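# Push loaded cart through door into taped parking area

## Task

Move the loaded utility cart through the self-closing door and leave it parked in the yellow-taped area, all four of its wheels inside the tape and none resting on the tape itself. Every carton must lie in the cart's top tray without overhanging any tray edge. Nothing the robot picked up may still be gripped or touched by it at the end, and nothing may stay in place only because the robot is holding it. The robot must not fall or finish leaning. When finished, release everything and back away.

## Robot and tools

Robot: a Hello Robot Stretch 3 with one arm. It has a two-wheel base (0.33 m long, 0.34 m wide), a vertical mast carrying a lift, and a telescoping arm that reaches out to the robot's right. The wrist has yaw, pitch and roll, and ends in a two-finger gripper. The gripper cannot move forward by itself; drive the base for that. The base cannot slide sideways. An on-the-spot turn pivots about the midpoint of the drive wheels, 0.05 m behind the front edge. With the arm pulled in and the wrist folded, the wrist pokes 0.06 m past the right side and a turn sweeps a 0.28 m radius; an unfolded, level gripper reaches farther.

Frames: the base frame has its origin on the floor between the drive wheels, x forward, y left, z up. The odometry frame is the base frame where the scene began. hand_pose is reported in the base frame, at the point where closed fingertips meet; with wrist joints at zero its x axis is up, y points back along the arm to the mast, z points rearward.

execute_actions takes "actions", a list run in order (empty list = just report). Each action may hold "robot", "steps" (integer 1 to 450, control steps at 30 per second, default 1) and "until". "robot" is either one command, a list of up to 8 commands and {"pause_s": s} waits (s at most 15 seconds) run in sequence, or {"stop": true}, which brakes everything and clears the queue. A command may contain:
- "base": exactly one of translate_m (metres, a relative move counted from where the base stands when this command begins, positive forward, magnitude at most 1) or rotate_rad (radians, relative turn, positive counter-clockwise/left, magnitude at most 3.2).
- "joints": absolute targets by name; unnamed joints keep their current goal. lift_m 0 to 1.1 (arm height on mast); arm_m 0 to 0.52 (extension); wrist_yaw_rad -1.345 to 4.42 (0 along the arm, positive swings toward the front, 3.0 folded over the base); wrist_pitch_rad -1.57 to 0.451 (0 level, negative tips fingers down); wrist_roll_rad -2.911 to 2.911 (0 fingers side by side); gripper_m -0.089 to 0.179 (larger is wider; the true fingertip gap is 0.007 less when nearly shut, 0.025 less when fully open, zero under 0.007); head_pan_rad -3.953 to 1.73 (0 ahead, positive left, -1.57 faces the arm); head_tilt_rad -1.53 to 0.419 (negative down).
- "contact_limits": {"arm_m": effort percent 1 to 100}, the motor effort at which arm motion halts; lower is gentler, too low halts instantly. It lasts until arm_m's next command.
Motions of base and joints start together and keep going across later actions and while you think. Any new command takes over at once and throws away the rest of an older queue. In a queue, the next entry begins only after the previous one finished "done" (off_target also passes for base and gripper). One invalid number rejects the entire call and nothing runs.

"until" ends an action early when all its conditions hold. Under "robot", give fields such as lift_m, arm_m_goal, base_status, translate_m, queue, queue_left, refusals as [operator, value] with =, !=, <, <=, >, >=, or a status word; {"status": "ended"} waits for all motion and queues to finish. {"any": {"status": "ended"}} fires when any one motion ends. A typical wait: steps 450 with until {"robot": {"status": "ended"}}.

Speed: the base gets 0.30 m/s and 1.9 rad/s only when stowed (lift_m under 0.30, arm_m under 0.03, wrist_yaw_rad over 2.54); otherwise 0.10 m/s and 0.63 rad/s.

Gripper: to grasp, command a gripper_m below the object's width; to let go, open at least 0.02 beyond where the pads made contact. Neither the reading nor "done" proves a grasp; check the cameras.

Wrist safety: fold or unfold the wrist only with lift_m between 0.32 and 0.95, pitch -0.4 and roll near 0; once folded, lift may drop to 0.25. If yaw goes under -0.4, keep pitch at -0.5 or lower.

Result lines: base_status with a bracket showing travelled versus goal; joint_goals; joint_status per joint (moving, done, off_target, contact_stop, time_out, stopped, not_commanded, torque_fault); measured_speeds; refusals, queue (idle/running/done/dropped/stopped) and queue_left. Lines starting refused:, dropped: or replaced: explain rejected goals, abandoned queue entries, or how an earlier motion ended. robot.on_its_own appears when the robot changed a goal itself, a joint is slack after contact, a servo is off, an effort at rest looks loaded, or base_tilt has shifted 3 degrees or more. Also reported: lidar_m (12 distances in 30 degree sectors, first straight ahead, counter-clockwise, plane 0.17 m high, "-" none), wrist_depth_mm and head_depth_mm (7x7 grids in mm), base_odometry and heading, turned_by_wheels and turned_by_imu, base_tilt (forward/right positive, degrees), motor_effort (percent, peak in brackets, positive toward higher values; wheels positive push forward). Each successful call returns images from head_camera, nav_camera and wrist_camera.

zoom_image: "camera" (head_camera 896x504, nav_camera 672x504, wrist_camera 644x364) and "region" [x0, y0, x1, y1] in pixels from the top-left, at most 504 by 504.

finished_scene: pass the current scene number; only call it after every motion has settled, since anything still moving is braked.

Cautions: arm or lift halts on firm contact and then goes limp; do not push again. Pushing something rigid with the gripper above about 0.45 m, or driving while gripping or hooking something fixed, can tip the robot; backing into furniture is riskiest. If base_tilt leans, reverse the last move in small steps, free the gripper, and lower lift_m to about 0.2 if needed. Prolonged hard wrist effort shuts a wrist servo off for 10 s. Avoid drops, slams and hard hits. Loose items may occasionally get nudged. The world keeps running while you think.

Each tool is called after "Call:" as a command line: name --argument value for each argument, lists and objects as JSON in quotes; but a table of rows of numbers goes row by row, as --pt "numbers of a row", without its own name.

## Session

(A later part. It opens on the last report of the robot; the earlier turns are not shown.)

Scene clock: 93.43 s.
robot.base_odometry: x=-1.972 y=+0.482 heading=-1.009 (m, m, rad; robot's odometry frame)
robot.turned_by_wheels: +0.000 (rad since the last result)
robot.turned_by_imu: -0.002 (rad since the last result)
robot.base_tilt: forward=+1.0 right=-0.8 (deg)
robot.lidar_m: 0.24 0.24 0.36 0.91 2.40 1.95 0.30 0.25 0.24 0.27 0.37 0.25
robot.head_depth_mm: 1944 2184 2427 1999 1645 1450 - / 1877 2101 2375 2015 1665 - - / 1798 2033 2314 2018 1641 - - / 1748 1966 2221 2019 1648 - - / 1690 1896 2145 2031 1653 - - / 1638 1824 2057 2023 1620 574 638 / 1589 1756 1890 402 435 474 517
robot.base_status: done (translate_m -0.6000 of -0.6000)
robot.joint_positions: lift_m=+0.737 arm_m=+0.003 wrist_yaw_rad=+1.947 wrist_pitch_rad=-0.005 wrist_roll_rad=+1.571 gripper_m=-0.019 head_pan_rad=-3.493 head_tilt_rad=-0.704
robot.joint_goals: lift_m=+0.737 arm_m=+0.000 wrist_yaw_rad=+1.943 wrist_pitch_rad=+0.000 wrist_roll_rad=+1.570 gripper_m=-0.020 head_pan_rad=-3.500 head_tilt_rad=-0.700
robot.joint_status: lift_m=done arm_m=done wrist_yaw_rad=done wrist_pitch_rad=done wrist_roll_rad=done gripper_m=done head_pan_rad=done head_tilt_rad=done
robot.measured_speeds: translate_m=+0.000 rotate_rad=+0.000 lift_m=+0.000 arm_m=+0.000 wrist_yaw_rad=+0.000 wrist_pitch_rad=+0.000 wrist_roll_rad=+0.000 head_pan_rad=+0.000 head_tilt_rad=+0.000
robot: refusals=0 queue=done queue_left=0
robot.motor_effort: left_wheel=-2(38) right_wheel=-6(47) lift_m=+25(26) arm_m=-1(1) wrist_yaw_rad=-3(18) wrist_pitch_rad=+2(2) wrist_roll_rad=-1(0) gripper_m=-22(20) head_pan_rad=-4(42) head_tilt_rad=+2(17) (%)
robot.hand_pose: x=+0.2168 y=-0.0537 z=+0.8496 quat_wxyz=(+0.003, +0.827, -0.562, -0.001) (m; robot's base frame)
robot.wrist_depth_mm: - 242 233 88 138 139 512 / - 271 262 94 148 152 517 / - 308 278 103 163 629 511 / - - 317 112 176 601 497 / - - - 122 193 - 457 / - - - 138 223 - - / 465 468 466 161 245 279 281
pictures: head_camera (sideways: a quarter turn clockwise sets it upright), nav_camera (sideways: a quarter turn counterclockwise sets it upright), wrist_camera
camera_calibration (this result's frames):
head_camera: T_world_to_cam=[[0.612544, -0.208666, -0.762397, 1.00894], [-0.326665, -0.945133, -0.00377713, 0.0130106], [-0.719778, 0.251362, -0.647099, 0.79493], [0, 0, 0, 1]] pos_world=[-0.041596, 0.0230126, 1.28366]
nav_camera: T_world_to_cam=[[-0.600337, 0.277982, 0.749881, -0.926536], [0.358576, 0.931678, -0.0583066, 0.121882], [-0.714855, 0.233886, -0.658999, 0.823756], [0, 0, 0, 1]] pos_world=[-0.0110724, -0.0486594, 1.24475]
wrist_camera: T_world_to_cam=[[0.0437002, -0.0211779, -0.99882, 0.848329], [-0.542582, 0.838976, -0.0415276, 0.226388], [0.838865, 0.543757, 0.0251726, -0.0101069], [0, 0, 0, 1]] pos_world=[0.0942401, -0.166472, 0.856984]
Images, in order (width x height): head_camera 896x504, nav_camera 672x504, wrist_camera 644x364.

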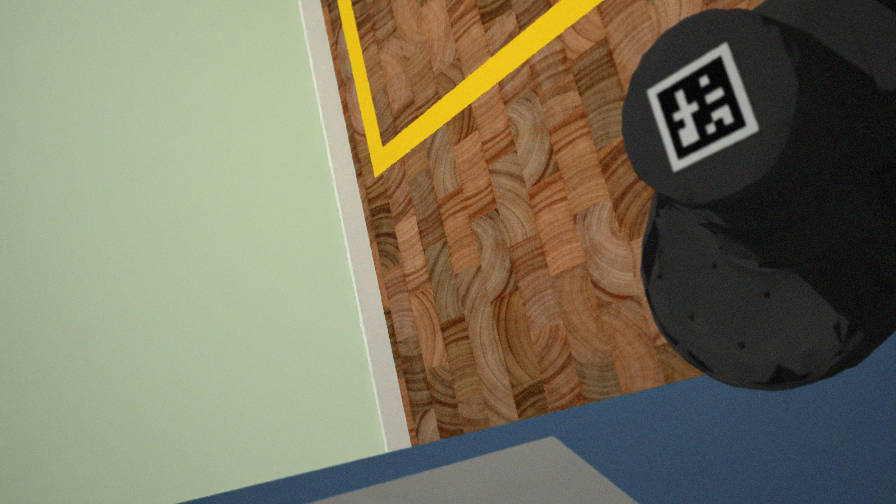

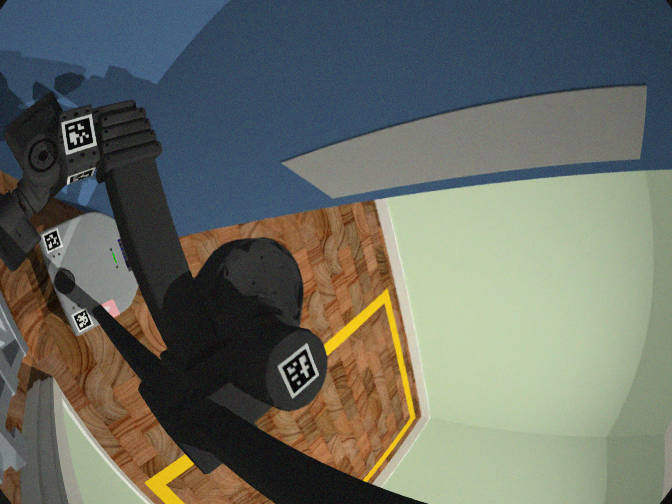

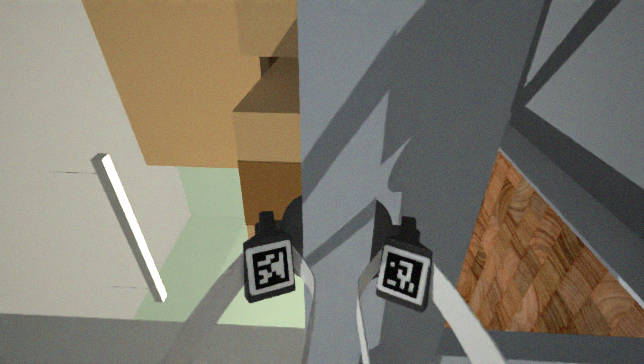

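Call:
execute_actions --actions '[{"robot":[{"joints":{"head_pan_rad":0,"head_tilt_rad":-0.8},"base":{"translate_m":-0.6}}],"steps":450,"until":{"robot":{"status":"ended"}}}]'

Scene clock: 108.23 s.
robot.base_odometry: x=-2.292 y=+0.989 heading=-1.009 (m, m, rad; robot's odometry frame)
robot.turned_by_wheels: +0.000 (rad since the last result)
robot.turned_by_imu: -0.003 (rad since the last result)
robot.base_tilt: forward=+1.0 right=-0.6 (deg)
robot.lidar_m: 0.24 0.24 1.17 2.32 1.83 1.34 1.29 1.34 1.50 0.27 0.30 0.26
robot.head_depth_mm: 3113 2930 438 425 463 478 734 / 3169 2891 438 426 472 463 399 / 3111 2930 439 428 443 448 676 / 3080 2913 458 440 444 444 660 / 3140 2925 693 674 585 505 487 / 3110 2956 857 678 572 481 425 / 3019 844 935 1106 1356 1305 1128
robot.base_status: done (translate_m -0.6000 of -0.6000)
robot.joint_positions: lift_m=+0.737 arm_m=+0.003 wrist_yaw_rad=+1.932 wrist_pitch_rad=-0.005 wrist_roll_rad=+1.571 gripper_m=-0.019 head_pan_rad=-0.007 head_tilt_rad=-0.790
robot.joint_goals: lift_m=+0.737 arm_m=+0.000 wrist_yaw_rad=+1.943 wrist_pitch_rad=+0.000 wrist_roll_rad=+1.570 gripper_m=-0.020 head_pan_rad=+0.000 head_tilt_rad=-0.800
robot.joint_status: lift_m=done arm_m=done wrist_yaw_rad=done wrist_pitch_rad=done wrist_roll_rad=done gripper_m=done head_pan_rad=done head_tilt_rad=done
robot.measured_speeds: translate_m=+0.000 rotate_rad=+0.000 lift_m=+0.000 arm_m=+0.000 wrist_yaw_rad=+0.000 wrist_pitch_rad=+0.000 wrist_roll_rad=+0.000 head_pan_rad=+0.000 head_tilt_rad=+0.000
robot: refusals=0 queue=done queue_left=0
robot.motor_effort: left_wheel=-2(8) right_wheel=-7(26) lift_m=+26(25) arm_m=+0(1) wrist_yaw_rad=+7(14) wrist_pitch_rad=+2(2) wrist_roll_rad=+0(0) gripper_m=-22(23) head_pan_rad=+4(45) head_tilt_rad=-4(11) (%)
robot.hand_pose: x=+0.2182 y=-0.0575 z=+0.8497 quat_wxyz=(+0.003, +0.823, -0.569, -0.001) (m; robot's base frame)
robot.wrist_depth_mm: - 244 234 92 143 145 523 / - 273 265 99 153 157 501 / - 304 284 107 165 628 503 / 972 943 309 115 178 627 501 / - - - 124 190 990 451 / - - - 138 218 - - / - - - 156 236 - -
pictures: head_camera (sideways: a quarter turn clockwise sets it upright), nav_camera (sideways: a quarter turn counterclockwise sets it upright), wrist_camera
camera_calibration (this result's frames):
head_camera: T_world_to_cam=[[-0.710186, -0.00989789, -0.703945, 0.940827], [-0.0117924, 0.999928, -0.00216269, 0.00898767], [0.703916, 0.00676526, -0.710251, 0.868387], [0, 0, 0, 1]] pos_world=[0.056997, -0.00554969, 1.27908]
nav_camera: T_world_to_cam=[[0.720971, -0.0594625, 0.690409, -0.85709], [-0.027998, -0.997998, -0.0567166, 0.122164], [0.692399, 0.021561, -0.721192, 0.896063], [0, 0, 0, 1]] pos_world=[0.000924178, 0.0516348, 1.24491]
wrist_camera: T_world_to_cam=[[0.0435027, -0.0218154, -0.998815, 0.848227], [-0.529196, 0.847481, -0.0415588, 0.227906], [0.847383, 0.530377, 0.0253231, -0.0120702], [0, 0, 0, 1]] pos_world=[0.0939349, -0.16824, 0.856999]
Images, in order (width x height): head_camera 896x504, nav_camera 672x504, wrist_camera 644x364.

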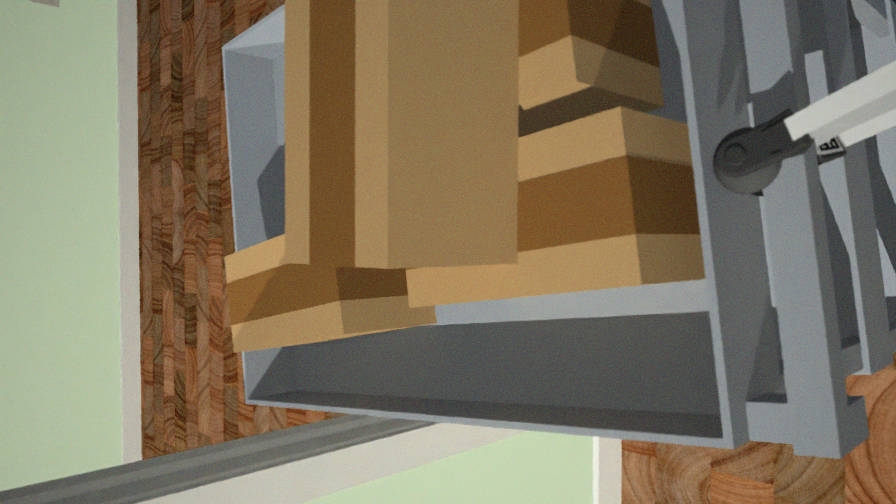

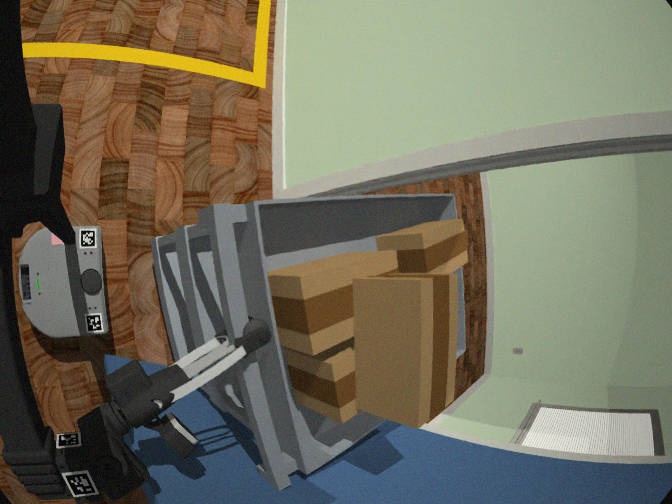

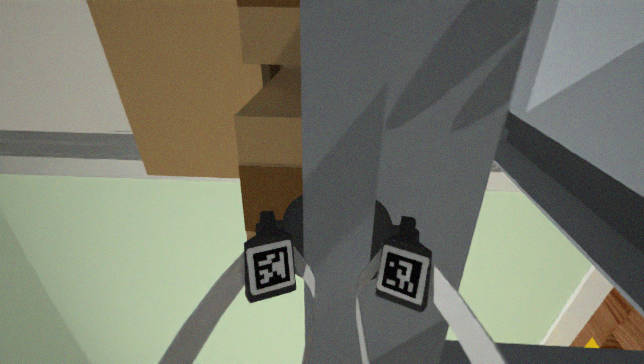

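Call:
execute_actions --actions '[{"robot":[{"base":{"translate_m":-0.25}},{"base":{"rotate_rad":-0.5}},{"base":{"translate_m":-0.25}},{"base":{"rotate_rad":-0.5}},{"base":{"translate_m":-0.25}}],"steps":450,"until":{"robot":{"status":"ended"}}}]'

Scene clock: 127.97 s.
robot.base_odometry: x=-2.410 y=+1.517 heading=-2.009 (m, m, rad; robot's odometry frame)
robot.turned_by_wheels: -1.000 (rad since the last result)
robot.turned_by_imu: -0.816 (rad since the last result)
robot.base_tilt: forward=+0.2 right=-0.1 (deg)
robot.lidar_m: 0.18 0.15 1.41 1.52 2.19 1.64 0.93 0.79 0.79 0.91 1.54 0.41
robot.head_depth_mm: 1533 1686 1891 1805 1430 1320 1156 / 1645 1835 2045 1817 566 1268 1168 / 1793 2021 2156 638 582 501 1105 / 1678 1918 2101 498 487 477 379 / 1487 1717 441 416 453 400 420 / 545 618 441 379 415 383 379 / 678 1068 773 360 371 384 432
robot.base_status: moving (translate_m -0.0733 of -0.2500)
robot.joint_positions: lift_m=+0.737 arm_m=+0.003 wrist_yaw_rad=+2.052 wrist_pitch_rad=-0.005 wrist_roll_rad=+1.572 gripper_m=-0.019 head_pan_rad=-0.006 head_tilt_rad=-0.793
robot.joint_goals: lift_m=+0.737 arm_m=+0.000 wrist_yaw_rad=+2.063 wrist_pitch_rad=+0.000 wrist_roll_rad=+1.570 gripper_m=-0.020 head_pan_rad=+0.000 head_tilt_rad=-0.800
robot.joint_status: lift_m=done arm_m=done wrist_yaw_rad=done wrist_pitch_rad=done wrist_roll_rad=done gripper_m=done head_pan_rad=done head_tilt_rad=done
robot.measured_speeds: translate_m=-0.100 rotate_rad=+0.000 lift_m=+0.000 arm_m=+0.000 wrist_yaw_rad=-0.010 wrist_pitch_rad=+0.000 wrist_roll_rad=+0.000 head_pan_rad=+0.000 head_tilt_rad=+0.000
robot: refusals=0 queue=running queue_left=0
robot.on_its_own: wrist_yaw_rad is held at +2.063, not at your +1.940, by its stall guard, which is not easing now
robot.motor_effort: left_wheel=-1(67) right_wheel=-9(51) lift_m=+25(25) arm_m=+0(0) wrist_yaw_rad=+8(72) wrist_pitch_rad=+2(3) wrist_roll_rad=-2(1) gripper_m=-21(25) head_pan_rad=+3(4) head_tilt_rad=-2(4) (%)
robot.hand_pose: x=+0.2056 y=-0.0293 z=+0.8496 quat_wxyz=(+0.003, +0.855, -0.518, -0.002) (m; robot's base frame)
robot.wrist_depth_mm: - - - 172 238 - - / 621 619 782 165 228 - 459 / - - 325 158 219 675 506 / - - 321 151 210 787 503 / - - 319 145 203 691 492 / - 312 311 140 195 712 491 / - - 217 136 189 692 492
pictures: head_camera (sideways: a quarter turn clockwise sets it upright), nav_camera (sideways: a quarter turn counterclockwise sets it upright), wrist_camera
camera_calibration (this result's frames):
head_camera: T_world_to_cam=[[-0.712052, -0.010438, -0.70205, 0.938369], [-0.0125751, 0.999919, -0.00211238, 0.00892695], [0.702014, 0.00732425, -0.712125, 0.870835], [0, 0, 0, 1]] pos_world=[0.0569404, -0.00550975, 1.27894]
nav_camera: T_world_to_cam=[[0.722855, -0.0589138, 0.688484, -0.854593], [-0.0273735, -0.998018, -0.0566606, 0.122087], [0.690457, 0.0221112, -0.723035, 0.898472], [0, 0, 0, 1]] pos_world=[0.000732169, 0.0516317, 1.24492]
wrist_camera: T_world_to_cam=[[0.045288, -0.0160649, -0.998845, 0.849174], [-0.627355, 0.777656, -0.0409519, 0.214947], [0.777415, 0.628485, 0.0251401, 0.00109603], [0, 0, 0, 1]] pos_world=[0.0955383, -0.154201, 0.856968]
Images, in order (width x height): head_camera 896x504, nav_camera 672x504, wrist_camera 644x364.

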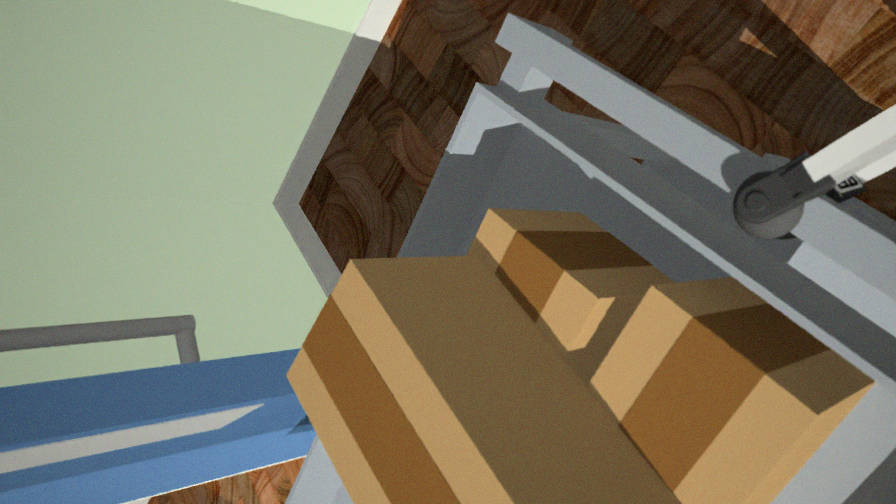

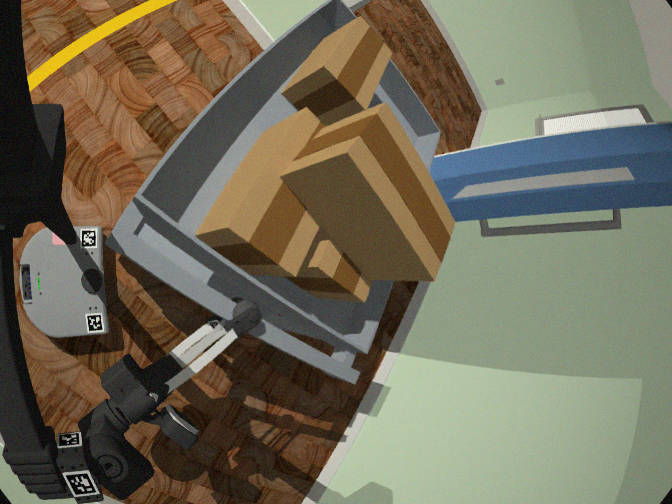

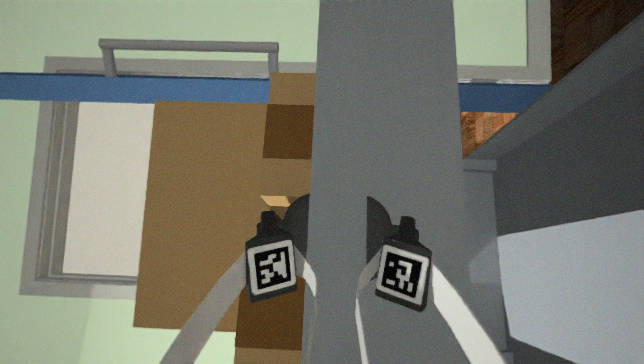

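Call:
execute_actions --actions '[{"steps":60,"until":{"robot":{"status":"ended"}}},{"robot":[{"joints":{"arm_m":0.12,"head_pan_rad":0.3}},{"base":{"rotate_rad":-0.4}},{"base":{"translate_m":-0.2}}],"steps":450,"until":{"robot":{"status":"ended"}}}]'

Scene clock: 140.27 s.
robot.base_odometry: x=-2.186 y=+1.811 heading=-2.408 (m, m, rad; robot's odometry frame)
robot.turned_by_wheels: -0.400 (rad since the last result)
robot.turned_by_imu: -0.402 (rad since the last result)
robot.base_tilt: forward=+1.0 right=-0.5 (deg)
robot.lidar_m: 0.25 0.26 0.43 1.53 1.89 1.88 1.02 0.66 0.60 0.60 0.74 1.51
robot.head_depth_mm: 1744 1951 772 727 531 1290 1158 / 1871 1996 602 552 568 449 1162 / 2004 568 499 523 537 479 914 / 2125 2262 461 510 559 523 774 / 1920 2130 489 540 584 803 1029 / 1749 1863 854 662 584 838 1128 / 1578 1694 651 624 612 893 1161
robot.base_status: done (translate_m -0.2000 of -0.2000)
robot.joint_positions: lift_m=+0.737 arm_m=+0.120 wrist_yaw_rad=+2.110 wrist_pitch_rad=-0.015 wrist_roll_rad=+1.572 gripper_m=-0.019 head_pan_rad=+0.293 head_tilt_rad=-0.793
robot.joint_goals: lift_m=+0.737 arm_m=+0.120 wrist_yaw_rad=+2.112 wrist_pitch_rad=+0.000 wrist_roll_rad=+1.570 gripper_m=-0.020 head_pan_rad=+0.300 head_tilt_rad=-0.800
robot.joint_status: lift_m=done arm_m=done wrist_yaw_rad=done wrist_pitch_rad=done wrist_roll_rad=done gripper_m=done head_pan_rad=done head_tilt_rad=done
robot.measured_speeds: translate_m=+0.000 rotate_rad=+0.000 lift_m=+0.000 arm_m=+0.000 wrist_yaw_rad=+0.000 wrist_pitch_rad=+0.000 wrist_roll_rad=+0.000 head_pan_rad=+0.000 head_tilt_rad=+0.000
robot: refusals=0 queue=done queue_left=0
robot.on_its_own: wrist_yaw_rad is held at +2.112, not at your +1.940, by its stall guard, which is not easing now
robot.motor_effort: left_wheel=+2(18) right_wheel=-3(30) lift_m=+25(25) arm_m=+2(9) wrist_yaw_rad=+1(26) wrist_pitch_rad=+5(5) wrist_roll_rad=-1(1) gripper_m=-8(24) head_pan_rad=+4(27) head_tilt_rad=-2(2) (%)
robot.hand_pose: x=+0.1981 y=-0.1332 z=+0.8471 quat_wxyz=(+0.007, +0.870, -0.493, -0.004) (m; robot's base frame)
robot.wrist_depth_mm: - - - - - 596 554 / - - - 531 - 679 478 / - - 584 432 - 757 434 / - - 522 394 - 739 505 / - - - - - 750 491 / - - - 348 327 320 317 / - - - 720 885 718 487
pictures: head_camera (sideways: a quarter turn clockwise sets it upright), nav_camera (sideways: a quarter turn counterclockwise sets it upright), wrist_camera
camera_calibration (this result's frames):
head_camera: T_world_to_cam=[[-0.677306, -0.219963, -0.702049, 0.938157], [-0.306899, 0.95174, -0.00211238, 0.0107223], [0.668633, 0.214028, -0.712125, 0.871039], [0, 0, 0, 1]] pos_world=[0.0563041, 0.00972849, 1.27894]
nav_camera: T_world_to_cam=[[0.708081, 0.156882, 0.688484, -0.854502], [0.268167, -0.961705, -0.0566606, 0.120284], [0.653229, 0.224749, -0.723035, 0.898699], [0, 0, 0, 1]] pos_world=[-0.0142557, 0.0477524, 1.24492]
wrist_camera: T_world_to_cam=[[0.0378393, -0.0183794, -0.999115, 0.846762], [-0.671777, 0.739723, -0.0390498, 0.293116], [0.739786, 0.67266, 0.0156437, 0.0937005], [0, 0, 0, 1]] pos_world=[0.0955495, -0.26429, 0.855993]
Images, in order (width x height): head_camera 896x504, nav_camera 672x504, wrist_camera 644x364.

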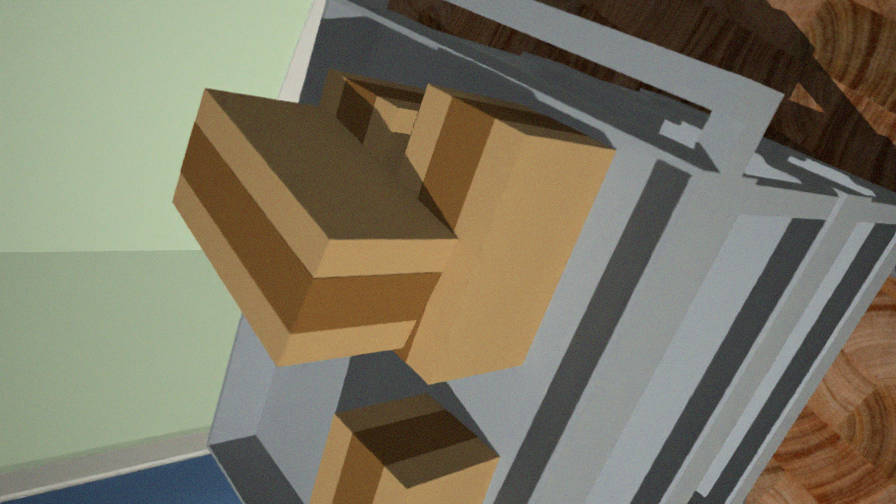

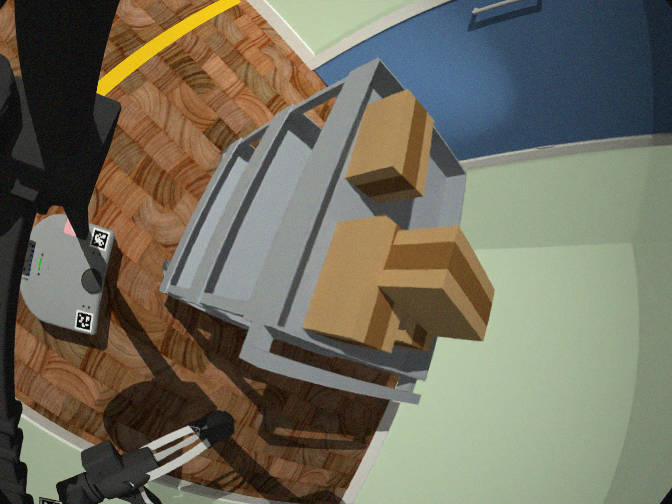

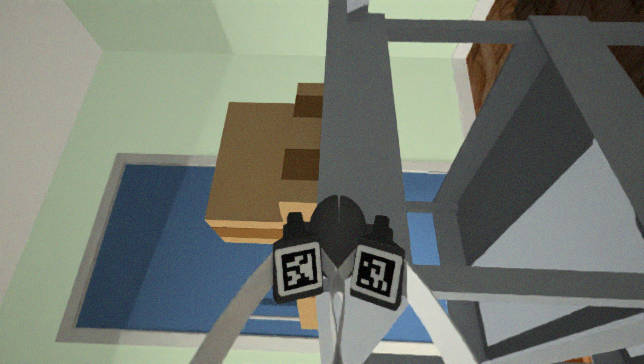

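Call:
execute_actions --actions '[{"robot":[{"base":{"translate_m":-0.1},"joints":{"arm_m":0,"wrist_roll_rad":0,"wrist_pitch_rad":-0.4,"wrist_yaw_rad":3.0,"gripper_m":0.03}},{"joints":{"lift_m":0.28},"base":{"rotate_rad":1.27}},{"base":{"translate_m":0.62}},{"base":{"rotate_rad":-1.62}},{"joints":{"lift_m":0.34,"head_pan_rad":0,"head_tilt_rad":-1.0}},{"joints":{"wrist_yaw_rad":1.57,"gripper_m":0.15}}],"steps":450,"until":{"robot":{"status":"ended"}}},{"steps":300,"until":{"robot":{"status":"ended"}}}]'

Scene clock: 168.77 s.
robot.base_odometry: x=-1.852 y=+1.315 heading=-2.758 (m, m, rad; robot's odometry frame)
robot.turned_by_wheels: -0.350 (rad since the last result)
robot.turned_by_imu: -0.349 (rad since the last result)
robot.base_tilt: forward=+1.1 right=-0.7 (deg)
robot.lidar_m: 0.26 0.26 0.96 0.95 0.99 1.39 1.75 1.62 1.21 1.17 0.44 0.29
robot.head_depth_mm: 1857 745 645 576 830 1115 1108 / 1881 751 496 540 829 1111 1128 / 1925 745 498 536 820 1085 1118 / 1923 738 499 519 820 1072 1118 / 1939 742 511 552 542 954 1119 / 1937 741 640 562 542 1228 1122 / 1973 2080 1776 1552 1373 1229 1122
robot.base_status: done (rotate_rad -1.6199 of -1.6200)
robot.joint_positions: lift_m=+0.340 arm_m=+0.003 wrist_yaw_rad=+1.574 wrist_pitch_rad=-0.414 wrist_roll_rad=+0.003 gripper_m=+0.150 head_pan_rad=+0.007 head_tilt_rad=-0.987
robot.joint_goals: lift_m=+0.340 arm_m=+0.000 wrist_yaw_rad=+1.570 wrist_pitch_rad=-0.400 wrist_roll_rad=+0.000 gripper_m=+0.150 head_pan_rad=+0.000 head_tilt_rad=-1.000
robot.joint_status: lift_m=done arm_m=done wrist_yaw_rad=done wrist_pitch_rad=done wrist_roll_rad=done gripper_m=done head_pan_rad=done head_tilt_rad=done
robot.measured_speeds: translate_m=+0.000 rotate_rad=+0.000 lift_m=+0.000 arm_m=+0.000 wrist_yaw_rad=+0.000 wrist_pitch_rad=+0.000 wrist_roll_rad=+0.000 head_pan_rad=+0.000 head_tilt_rad=+0.000
robot: refusals=0 queue=done queue_left=0
robot.motor_effort: left_wheel=+1(8) right_wheel=-3(12) lift_m=+27(27) arm_m=-2(3) wrist_yaw_rad=-3(5) wrist_pitch_rad=+4(5) wrist_roll_rad=-1(4) gripper_m=+1(91) head_pan_rad=-4(29) head_tilt_rad=-5(20) (%)
robot.hand_pose: x=+0.2035 y=-0.1477 z=+0.3531 quat_wxyz=(+0.591, +0.593, -0.386, +0.386) (m; robot's base frame)
robot.wrist_depth_mm: - - - - - - - / - - - - - - - / - 950 689 679 712 683 - / 817 540 559 558 554 543 813 / 354 432 455 458 461 471 424 / 299 - 324 322 334 341 350 / 390 346 355 470 475 477 485
pictures: head_camera (sideways: a quarter turn clockwise sets it upright), nav_camera (sideways: a quarter turn counterclockwise sets it upright), wrist_camera
camera_calibration (this result's frames):
head_camera: T_world_to_cam=[[-0.834016, -0.0208974, -0.551344, 0.742752], [-0.0260872, 0.999658, 0.00157226, 0.00421231], [0.551123, 0.0156943, -0.834277, 1.03059], [0, 0, 0, 1]] pos_world=[0.0515969, -0.00486362, 1.2693]
nav_camera: T_world_to_cam=[[0.842921, -0.0483229, 0.535863, -0.656474], [-0.0244808, -0.998372, -0.0515222, 0.115366], [0.53748, 0.0303108, -0.842732, 1.05504], [0, 0, 0, 1]] pos_world=[-0.0108814, 0.0514765, 1.24684]
wrist_camera: T_world_to_cam=[[0.0513826, -0.998572, 0.0146139, -0.152788], [-0.573744, -0.0414936, -0.817983, 0.427914], [0.817421, 0.0336455, -0.575057, 0.205565], [0, 0, 0, 1]] pos_world=[0.0853308, -0.14173, 0.47047]
Images, in order (width x height): head_camera 896x504, nav_camera 672x504, wrist_camera 644x364.

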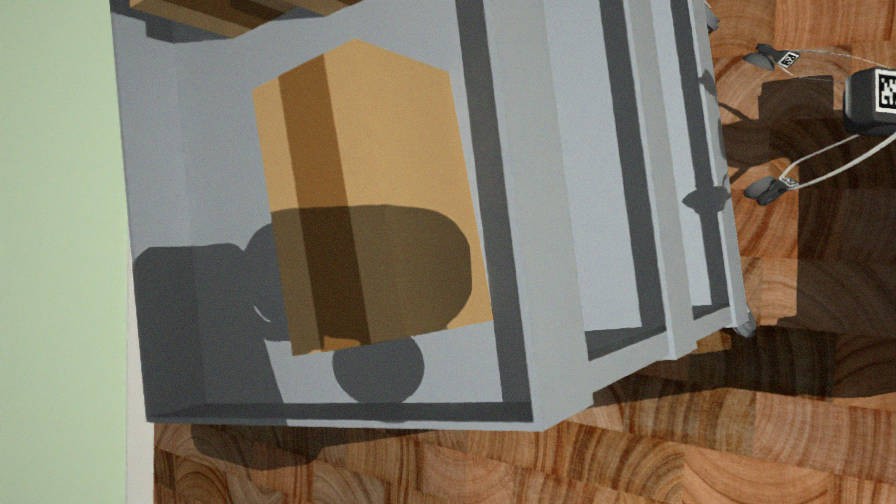

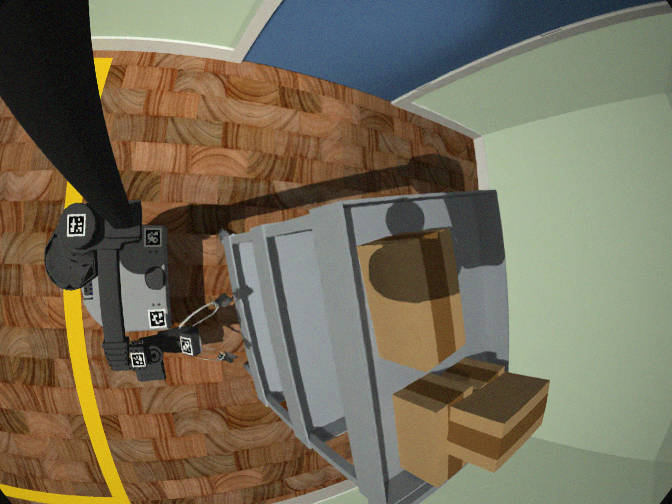

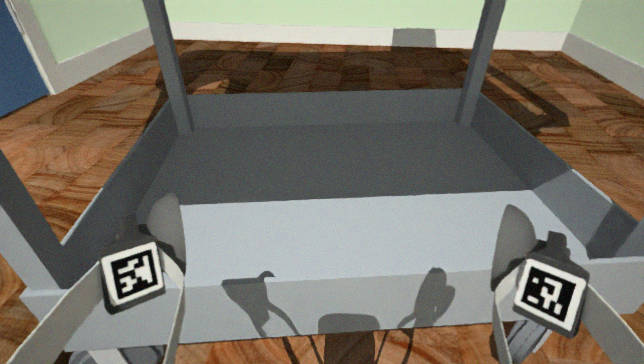

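Call:
execute_actions --actions '[{"robot":[{"joints":{"wrist_pitch_rad":-0.95,"arm_m":0.04}},{"base":{"translate_m":0.17}}],"steps":450,"until":{"robot":{"status":"ended"}}}]'

Scene clock: 177.27 s.
robot.base_odometry: x=-2.010 y=+1.251 heading=-2.758 (m, m, rad; robot's odometry frame)
robot.turned_by_wheels: +0.000 (rad since the last result)
robot.turned_by_imu: -0.001 (rad since the last result)
robot.base_tilt: forward=+1.1 right=-0.5 (deg)
robot.lidar_m: - - 0.97 0.93 0.98 1.38 1.91 1.63 1.21 1.18 0.16 0.15
robot.head_depth_mm: 1735 1946 657 574 399 461 965 / 1752 1950 658 435 393 456 820 / 1764 1975 658 436 389 454 711 / 1762 1993 649 579 388 451 704 / 1768 1994 650 579 389 445 634 / 1786 2014 644 581 509 464 439 / 1788 2015 1707 1495 514 457 1094
robot.base_status: done (translate_m +0.1700 of +0.1700)
robot.joint_positions: lift_m=+0.340 arm_m=+0.040 wrist_yaw_rad=+1.573 wrist_pitch_rad=-0.955 wrist_roll_rad=+0.003 gripper_m=+0.150 head_pan_rad=+0.007 head_tilt_rad=-0.988
robot.joint_goals: lift_m=+0.340 arm_m=+0.040 wrist_yaw_rad=+1.570 wrist_pitch_rad=-0.950 wrist_roll_rad=+0.000 gripper_m=+0.150 head_pan_rad=+0.000 head_tilt_rad=-1.000
robot.joint_status: lift_m=done arm_m=done wrist_yaw_rad=done wrist_pitch_rad=done wrist_roll_rad=done gripper_m=done head_pan_rad=done head_tilt_rad=done
robot.measured_speeds: translate_m=+0.000 rotate_rad=+0.000 lift_m=+0.000 arm_m=+0.000 wrist_yaw_rad=+0.000 wrist_pitch_rad=+0.000 wrist_roll_rad=+0.000 head_pan_rad=+0.000 head_tilt_rad=+0.000
robot: refusals=0 queue=done queue_left=0
robot.motor_effort: left_wheel=+1(6) right_wheel=-4(4) lift_m=+27(27) arm_m=+2(2) wrist_yaw_rad=-3(3) wrist_pitch_rad=+1(4) wrist_roll_rad=-1(1) gripper_m=+0(0) head_pan_rad=-4(3) head_tilt_rad=-4(5) (%)
robot.hand_pose: x=+0.1070 y=-0.1846 z=+0.2552 quat_wxyz=(+0.674, +0.674, -0.214, +0.214) (m; robot's base frame)
robot.wrist_depth_mm: 371 369 373 366 365 363 347 / 346 341 336 336 335 335 329 / 316 316 315 311 312 310 307 / 300 294 294 295 291 289 287 / 278 283 246 241 243 241 283 / 364 399 406 404 404 395 399 / - 387 388 384 380 382 374
pictures: head_camera (sideways: a quarter turn clockwise sets it upright), nav_camera (sideways: a quarter turn counterclockwise sets it upright), wrist_camera
camera_calibration (this result's frames):
head_camera: T_world_to_cam=[[-0.834297, -0.0208455, -0.550922, 0.742204], [-0.0260217, 0.99966, 0.00158183, 0.00419945], [0.550702, 0.0156556, -0.834555, 1.03095], [0, 0, 0, 1]] pos_world=[0.0515801, -0.00486668, 1.26928]
nav_camera: T_world_to_cam=[[0.843189, -0.0483755, 0.535436, -0.655921], [-0.0245715, -0.99837, -0.0515062, 0.115346], [0.537055, 0.030273, -0.843004, 1.05539], [0, 0, 0, 1]] pos_world=[-0.010906, 0.0514774, 1.24685]
wrist_camera: T_world_to_cam=[[0.0509295, -0.998625, -0.0124033, -0.176344], [-0.913052, -0.041526, -0.405723, 0.221965], [0.40465, 0.0319881, -0.913912, 0.359725], [0, 0, 0, 1]] pos_world=[0.066084, -0.178392, 0.416626]
Images, in order (width x height): head_camera 896x504, nav_camera 672x504, wrist_camera 644x364.

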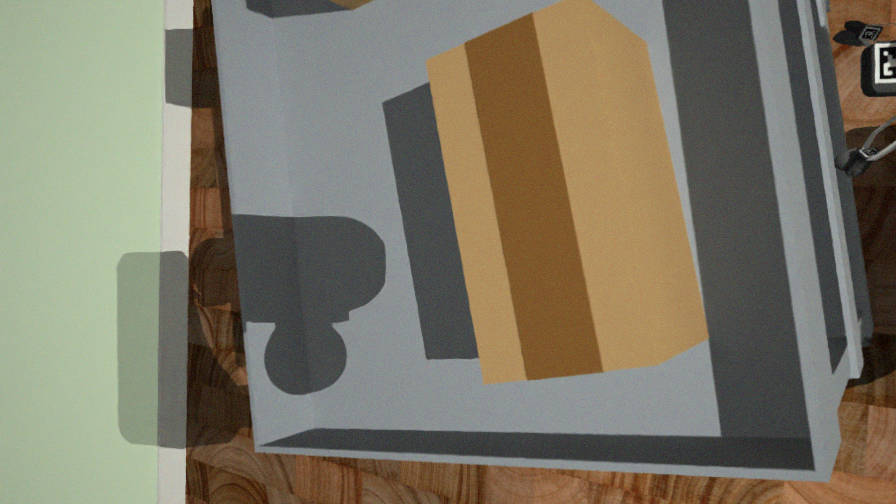

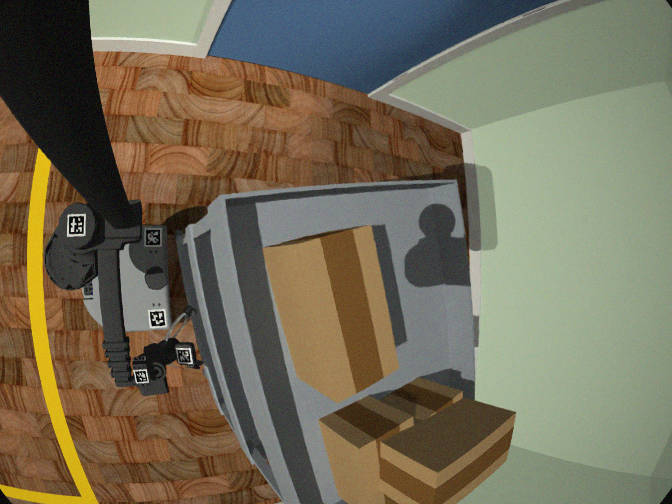

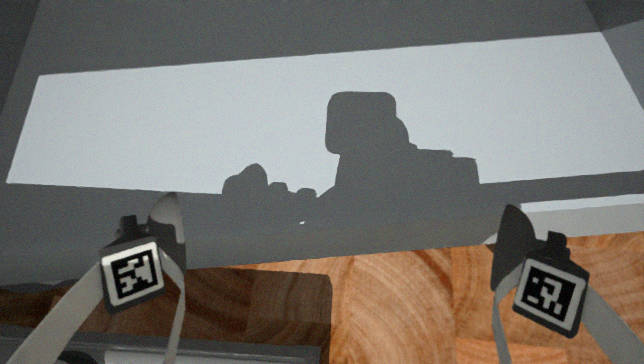

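Call:
execute_actions --actions '[{"robot":[{"joints":{"wrist_pitch_rad":-0.8},"base":{"translate_m":0.035}},{"joints":{"lift_m":0.24}},{"base":{"translate_m":-0.3}}],"steps":450,"until":{"robot":{"status":"ended"}}}]'

Scene clock: 189.87 s.
robot.base_odometry: x=-1.764 y=+1.350 heading=-2.758 (m, m, rad; robot's odometry frame)
robot.turned_by_wheels: +0.000 (rad since the last result)
robot.turned_by_imu: -0.002 (rad since the last result)
robot.base_tilt: forward=+1.1 right=-0.7 (deg)
robot.lidar_m: - 0.15 0.98 0.95 0.99 1.39 1.66 1.61 1.20 0.29 0.15 -
robot.head_depth_mm: 1990 2034 643 575 386 448 630 / 2016 2035 646 576 392 454 695 / 2027 2041 660 435 393 456 719 / 2020 2056 663 437 395 457 987 / 2051 2068 1662 560 508 464 1075 / 2042 2067 1762 1545 501 455 1123 / 2057 2077 1778 1541 1377 1237 1121
robot.base_status: done (translate_m -0.3000 of -0.3000)
robot.joint_positions: lift_m=+0.240 arm_m=+0.040 wrist_yaw_rad=+1.515 wrist_pitch_rad=-0.778 wrist_roll_rad=+0.014 gripper_m=+0.150 head_pan_rad=+0.007 head_tilt_rad=-0.988
robot.joint_goals: lift_m=+0.240 arm_m=+0.040 wrist_yaw_rad=+1.526 wrist_pitch_rad=-0.800 wrist_roll_rad=+0.000 gripper_m=+0.150 head_pan_rad=+0.000 head_tilt_rad=-1.000
robot.joint_status: lift_m=done arm_m=done wrist_yaw_rad=done wrist_pitch_rad=done wrist_roll_rad=done gripper_m=done head_pan_rad=done head_tilt_rad=done
robot.measured_speeds: translate_m=+0.000 rotate_rad=+0.000 lift_m=+0.000 arm_m=+0.000 wrist_yaw_rad=+0.000 wrist_pitch_rad=+0.000 wrist_roll_rad=+0.000 head_pan_rad=+0.000 head_tilt_rad=+0.000
robot: refusals=0 queue=done queue_left=0
robot.on_its_own: wrist_yaw_rad is held at +1.526, not at your +1.570, by its stall guard, which is not easing now
robot.motor_effort: left_wheel=+1(14) right_wheel=-6(29) lift_m=+12(27) arm_m=+0(2) wrist_yaw_rad=+8(21) wrist_pitch_rad=-6(16) wrist_roll_rad=-6(14) gripper_m=+3(8) head_pan_rad=-3(4) head_tilt_rad=-4(5) (%)
robot.hand_pose: x=+0.1440 y=-0.1944 z=+0.1822 quat_wxyz=(+0.658, +0.646, -0.295, +0.250) (m; robot's base frame)
robot.wrist_depth_mm: 317 323 325 324 321 317 312 / 286 285 281 281 278 278 271 / 252 252 251 246 248 244 243 / 225 226 224 224 222 219 218 / 206 209 204 203 203 202 200 / 191 182 187 186 185 181 183 / - 125 119 171 171 169 167
pictures: head_camera (sideways: a quarter turn clockwise sets it upright), nav_camera (sideways: a quarter turn counterclockwise sets it upright), wrist_camera
camera_calibration (this result's frames):
head_camera: T_world_to_cam=[[-0.834518, -0.0207367, -0.55059, 0.741773], [-0.025889, 0.999664, 0.00158934, 0.00418886], [0.550372, 0.0155805, -0.834774, 1.03124], [0, 0, 0, 1]] pos_world=[0.0515665, -0.00487278, 1.26926]
nav_camera: T_world_to_cam=[[0.843395, -0.0484855, 0.535102, -0.655486], [-0.0247239, -0.998367, -0.0514936, 0.11533], [0.536725, 0.0301997, -0.843217, 1.05567], [0, 0, 0, 1]] pos_world=[-0.010921, 0.0514795, 1.24685]
wrist_camera: T_world_to_cam=[[-0.0129696, -0.999852, -0.0113073, -0.180098], [-0.82798, 0.0170788, -0.560497, 0.253082], [0.560607, 0.00209283, -0.828079, 0.234436], [0, 0, 0, 1]] pos_world=[0.0757848, -0.184884, 0.333947]
Images, in order (width x height): head_camera 896x504, nav_camera 672x504, wrist_camera 644x364.

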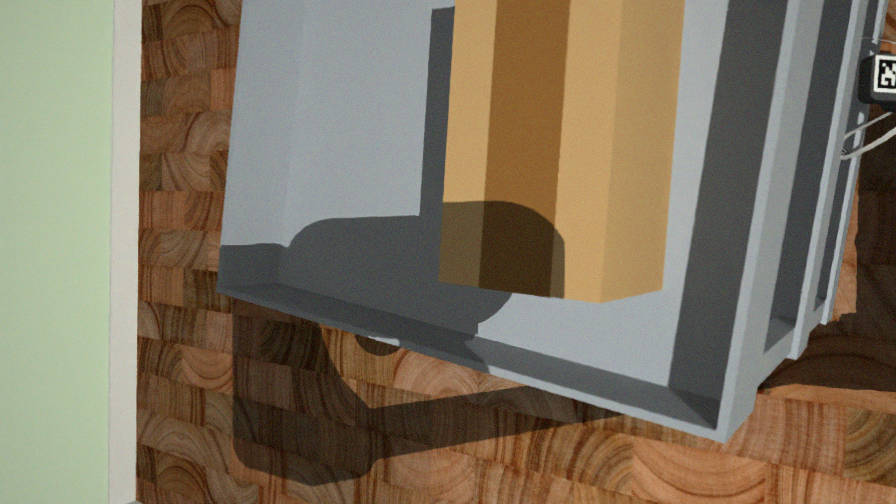

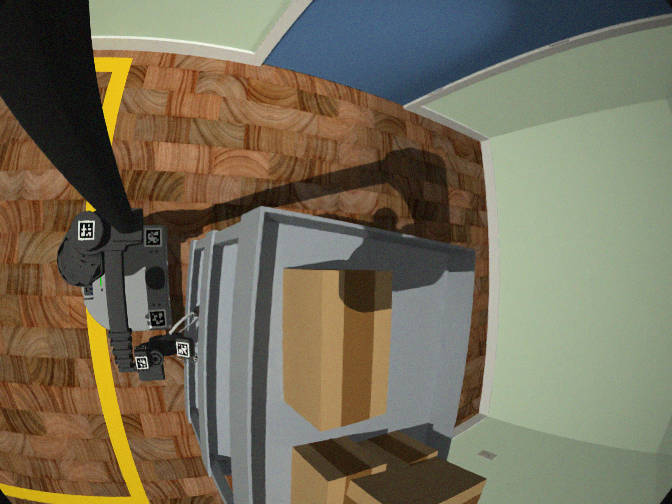

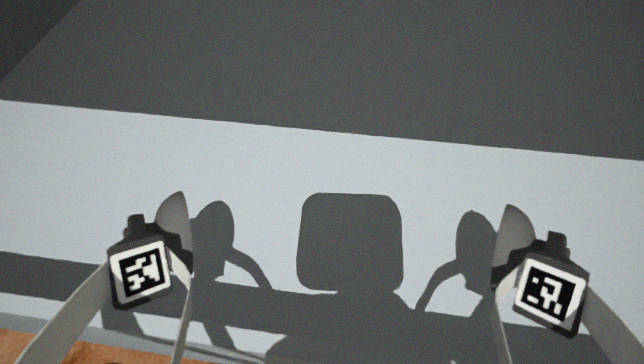

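Call:
execute_actions --actions '[{"robot":[{"base":{"translate_m":-0.5},"joints":{"head_pan_rad":-0.4}}],"steps":450,"until":{"robot":{"status":"ended"}}}]'

Scene clock: 199.07 s.
robot.base_odometry: x=-1.300 y=+1.537 heading=-2.758 (m, m, rad; robot's odometry frame)
robot.turned_by_wheels: +0.000 (rad since the last result)
robot.turned_by_imu: -0.002 (rad since the last result)
robot.base_tilt: forward=+1.2 right=-0.5 (deg)
robot.lidar_m: - 0.15 0.99 0.96 1.01 1.20 1.16 1.22 1.19 0.30 0.15 -
robot.head_depth_mm: 1788 674 578 556 504 481 1112 / 2113 716 658 434 445 475 1009 / 2390 2050 661 435 407 463 995 / 2461 2064 662 437 401 462 922 / 2424 2059 662 438 393 451 712 / 2380 2074 652 583 408 464 542 / 2349 2063 640 573 501 453 1077
robot.base_status: done (translate_m -0.5000 of -0.5000)
robot.joint_positions: lift_m=+0.240 arm_m=+0.040 wrist_yaw_rad=+1.474 wrist_pitch_rad=-0.781 wrist_roll_rad=+0.014 gripper_m=+0.150 head_pan_rad=-0.393 head_tilt_rad=-0.988
robot.joint_goals: lift_m=+0.240 arm_m=+0.040 wrist_yaw_rad=+1.486 wrist_pitch_rad=-0.800 wrist_roll_rad=+0.000 gripper_m=+0.150 head_pan_rad=-0.400 head_tilt_rad=-1.000
robot.joint_status: lift_m=done arm_m=done wrist_yaw_rad=done wrist_pitch_rad=done wrist_roll_rad=done gripper_m=done head_pan_rad=done head_tilt_rad=done
robot.measured_speeds: translate_m=+0.000 rotate_rad=+0.000 lift_m=+0.000 arm_m=+0.000 wrist_yaw_rad=+0.000 wrist_pitch_rad=+0.000 wrist_roll_rad=+0.000 head_pan_rad=+0.000 head_tilt_rad=+0.000
robot: refusals=0 queue=done queue_left=0
robot.on_its_own: wrist_yaw_rad is held at +1.486, not at your +1.570, by its stall guard, which is not easing now
robot.motor_effort: left_wheel=+0(2) right_wheel=-7(18) lift_m=+14(14) arm_m=+0(0) wrist_yaw_rad=+9(16) wrist_pitch_rad=-5(9) wrist_roll_rad=-6(6) gripper_m=+2(6) head_pan_rad=-4(36) head_tilt_rad=-4(4) (%)
robot.hand_pose: x=+0.1428 y=-0.2011 z=+0.1815 quat_wxyz=(+0.663, +0.640, -0.308, +0.235) (m; robot's base frame)
robot.wrist_depth_mm: 312 326 319 320 313 310 311 / 287 280 280 278 276 274 271 / 251 252 248 248 244 243 242 / 227 225 224 222 220 220 218 / 204 209 204 202 200 201 198 / 193 - 186 183 185 180 181 / - 123 120 111 108 169 165
pictures: head_camera (sideways: a quarter turn clockwise sets it upright), nav_camera (sideways: a quarter turn counterclockwise sets it upright), wrist_camera
camera_calibration (this result's frames):
head_camera: T_world_to_cam=[[-0.77675, 0.305795, -0.55059, 0.741421], [0.365344, 0.930871, 0.00158935, 0.00180233], [0.513015, -0.19992, -0.834774, 1.03147], [0, 0, 0, 1]] pos_world=[0.0460822, -0.0221894, 1.26926]
nav_camera: T_world_to_cam=[[0.757977, -0.373011, 0.535102, -0.654965], [-0.411458, -0.909973, -0.0514936, 0.117689], [0.506136, -0.181141, -0.843217, 1.05586], [0, 0, 0, 1]] pos_world=[0.010464, 0.0540446, 1.24685]
wrist_camera: T_world_to_cam=[[-0.0545018, -0.998445, -0.0117425, -0.180572], [-0.828608, 0.0517868, -0.557428, 0.25828], [0.55717, -0.0206509, -0.830142, 0.230873], [0, 0, 0, 1]] pos_world=[0.075536, -0.188899, 0.33351]
Images, in order (width x height): head_camera 896x504, nav_camera 672x504, wrist_camera 644x364.

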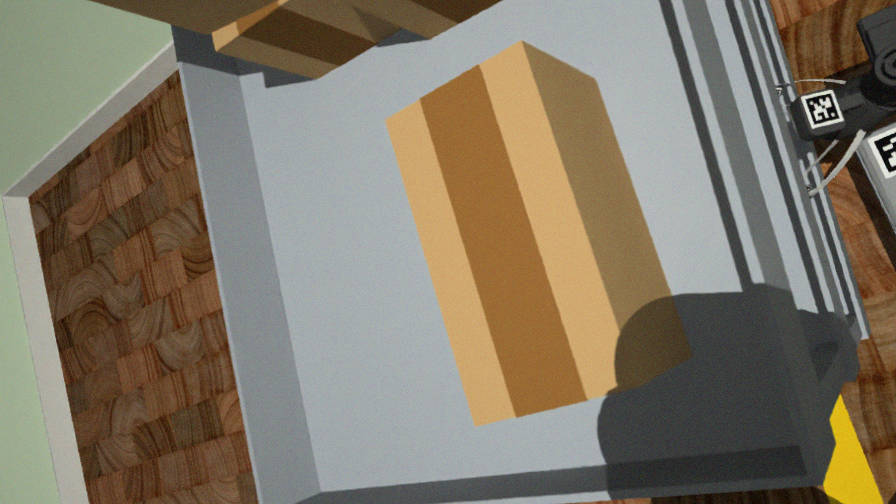

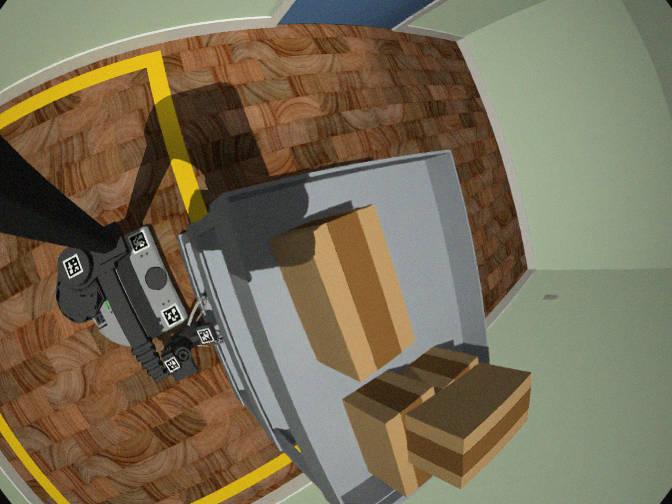

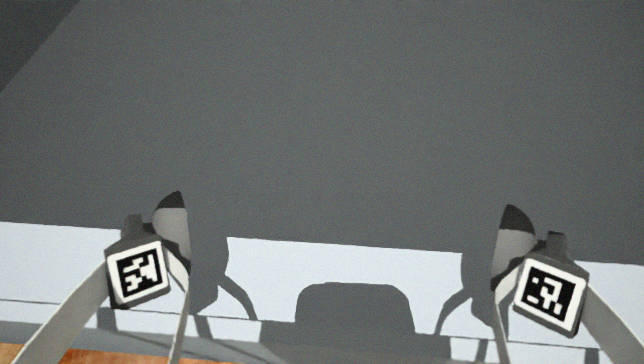

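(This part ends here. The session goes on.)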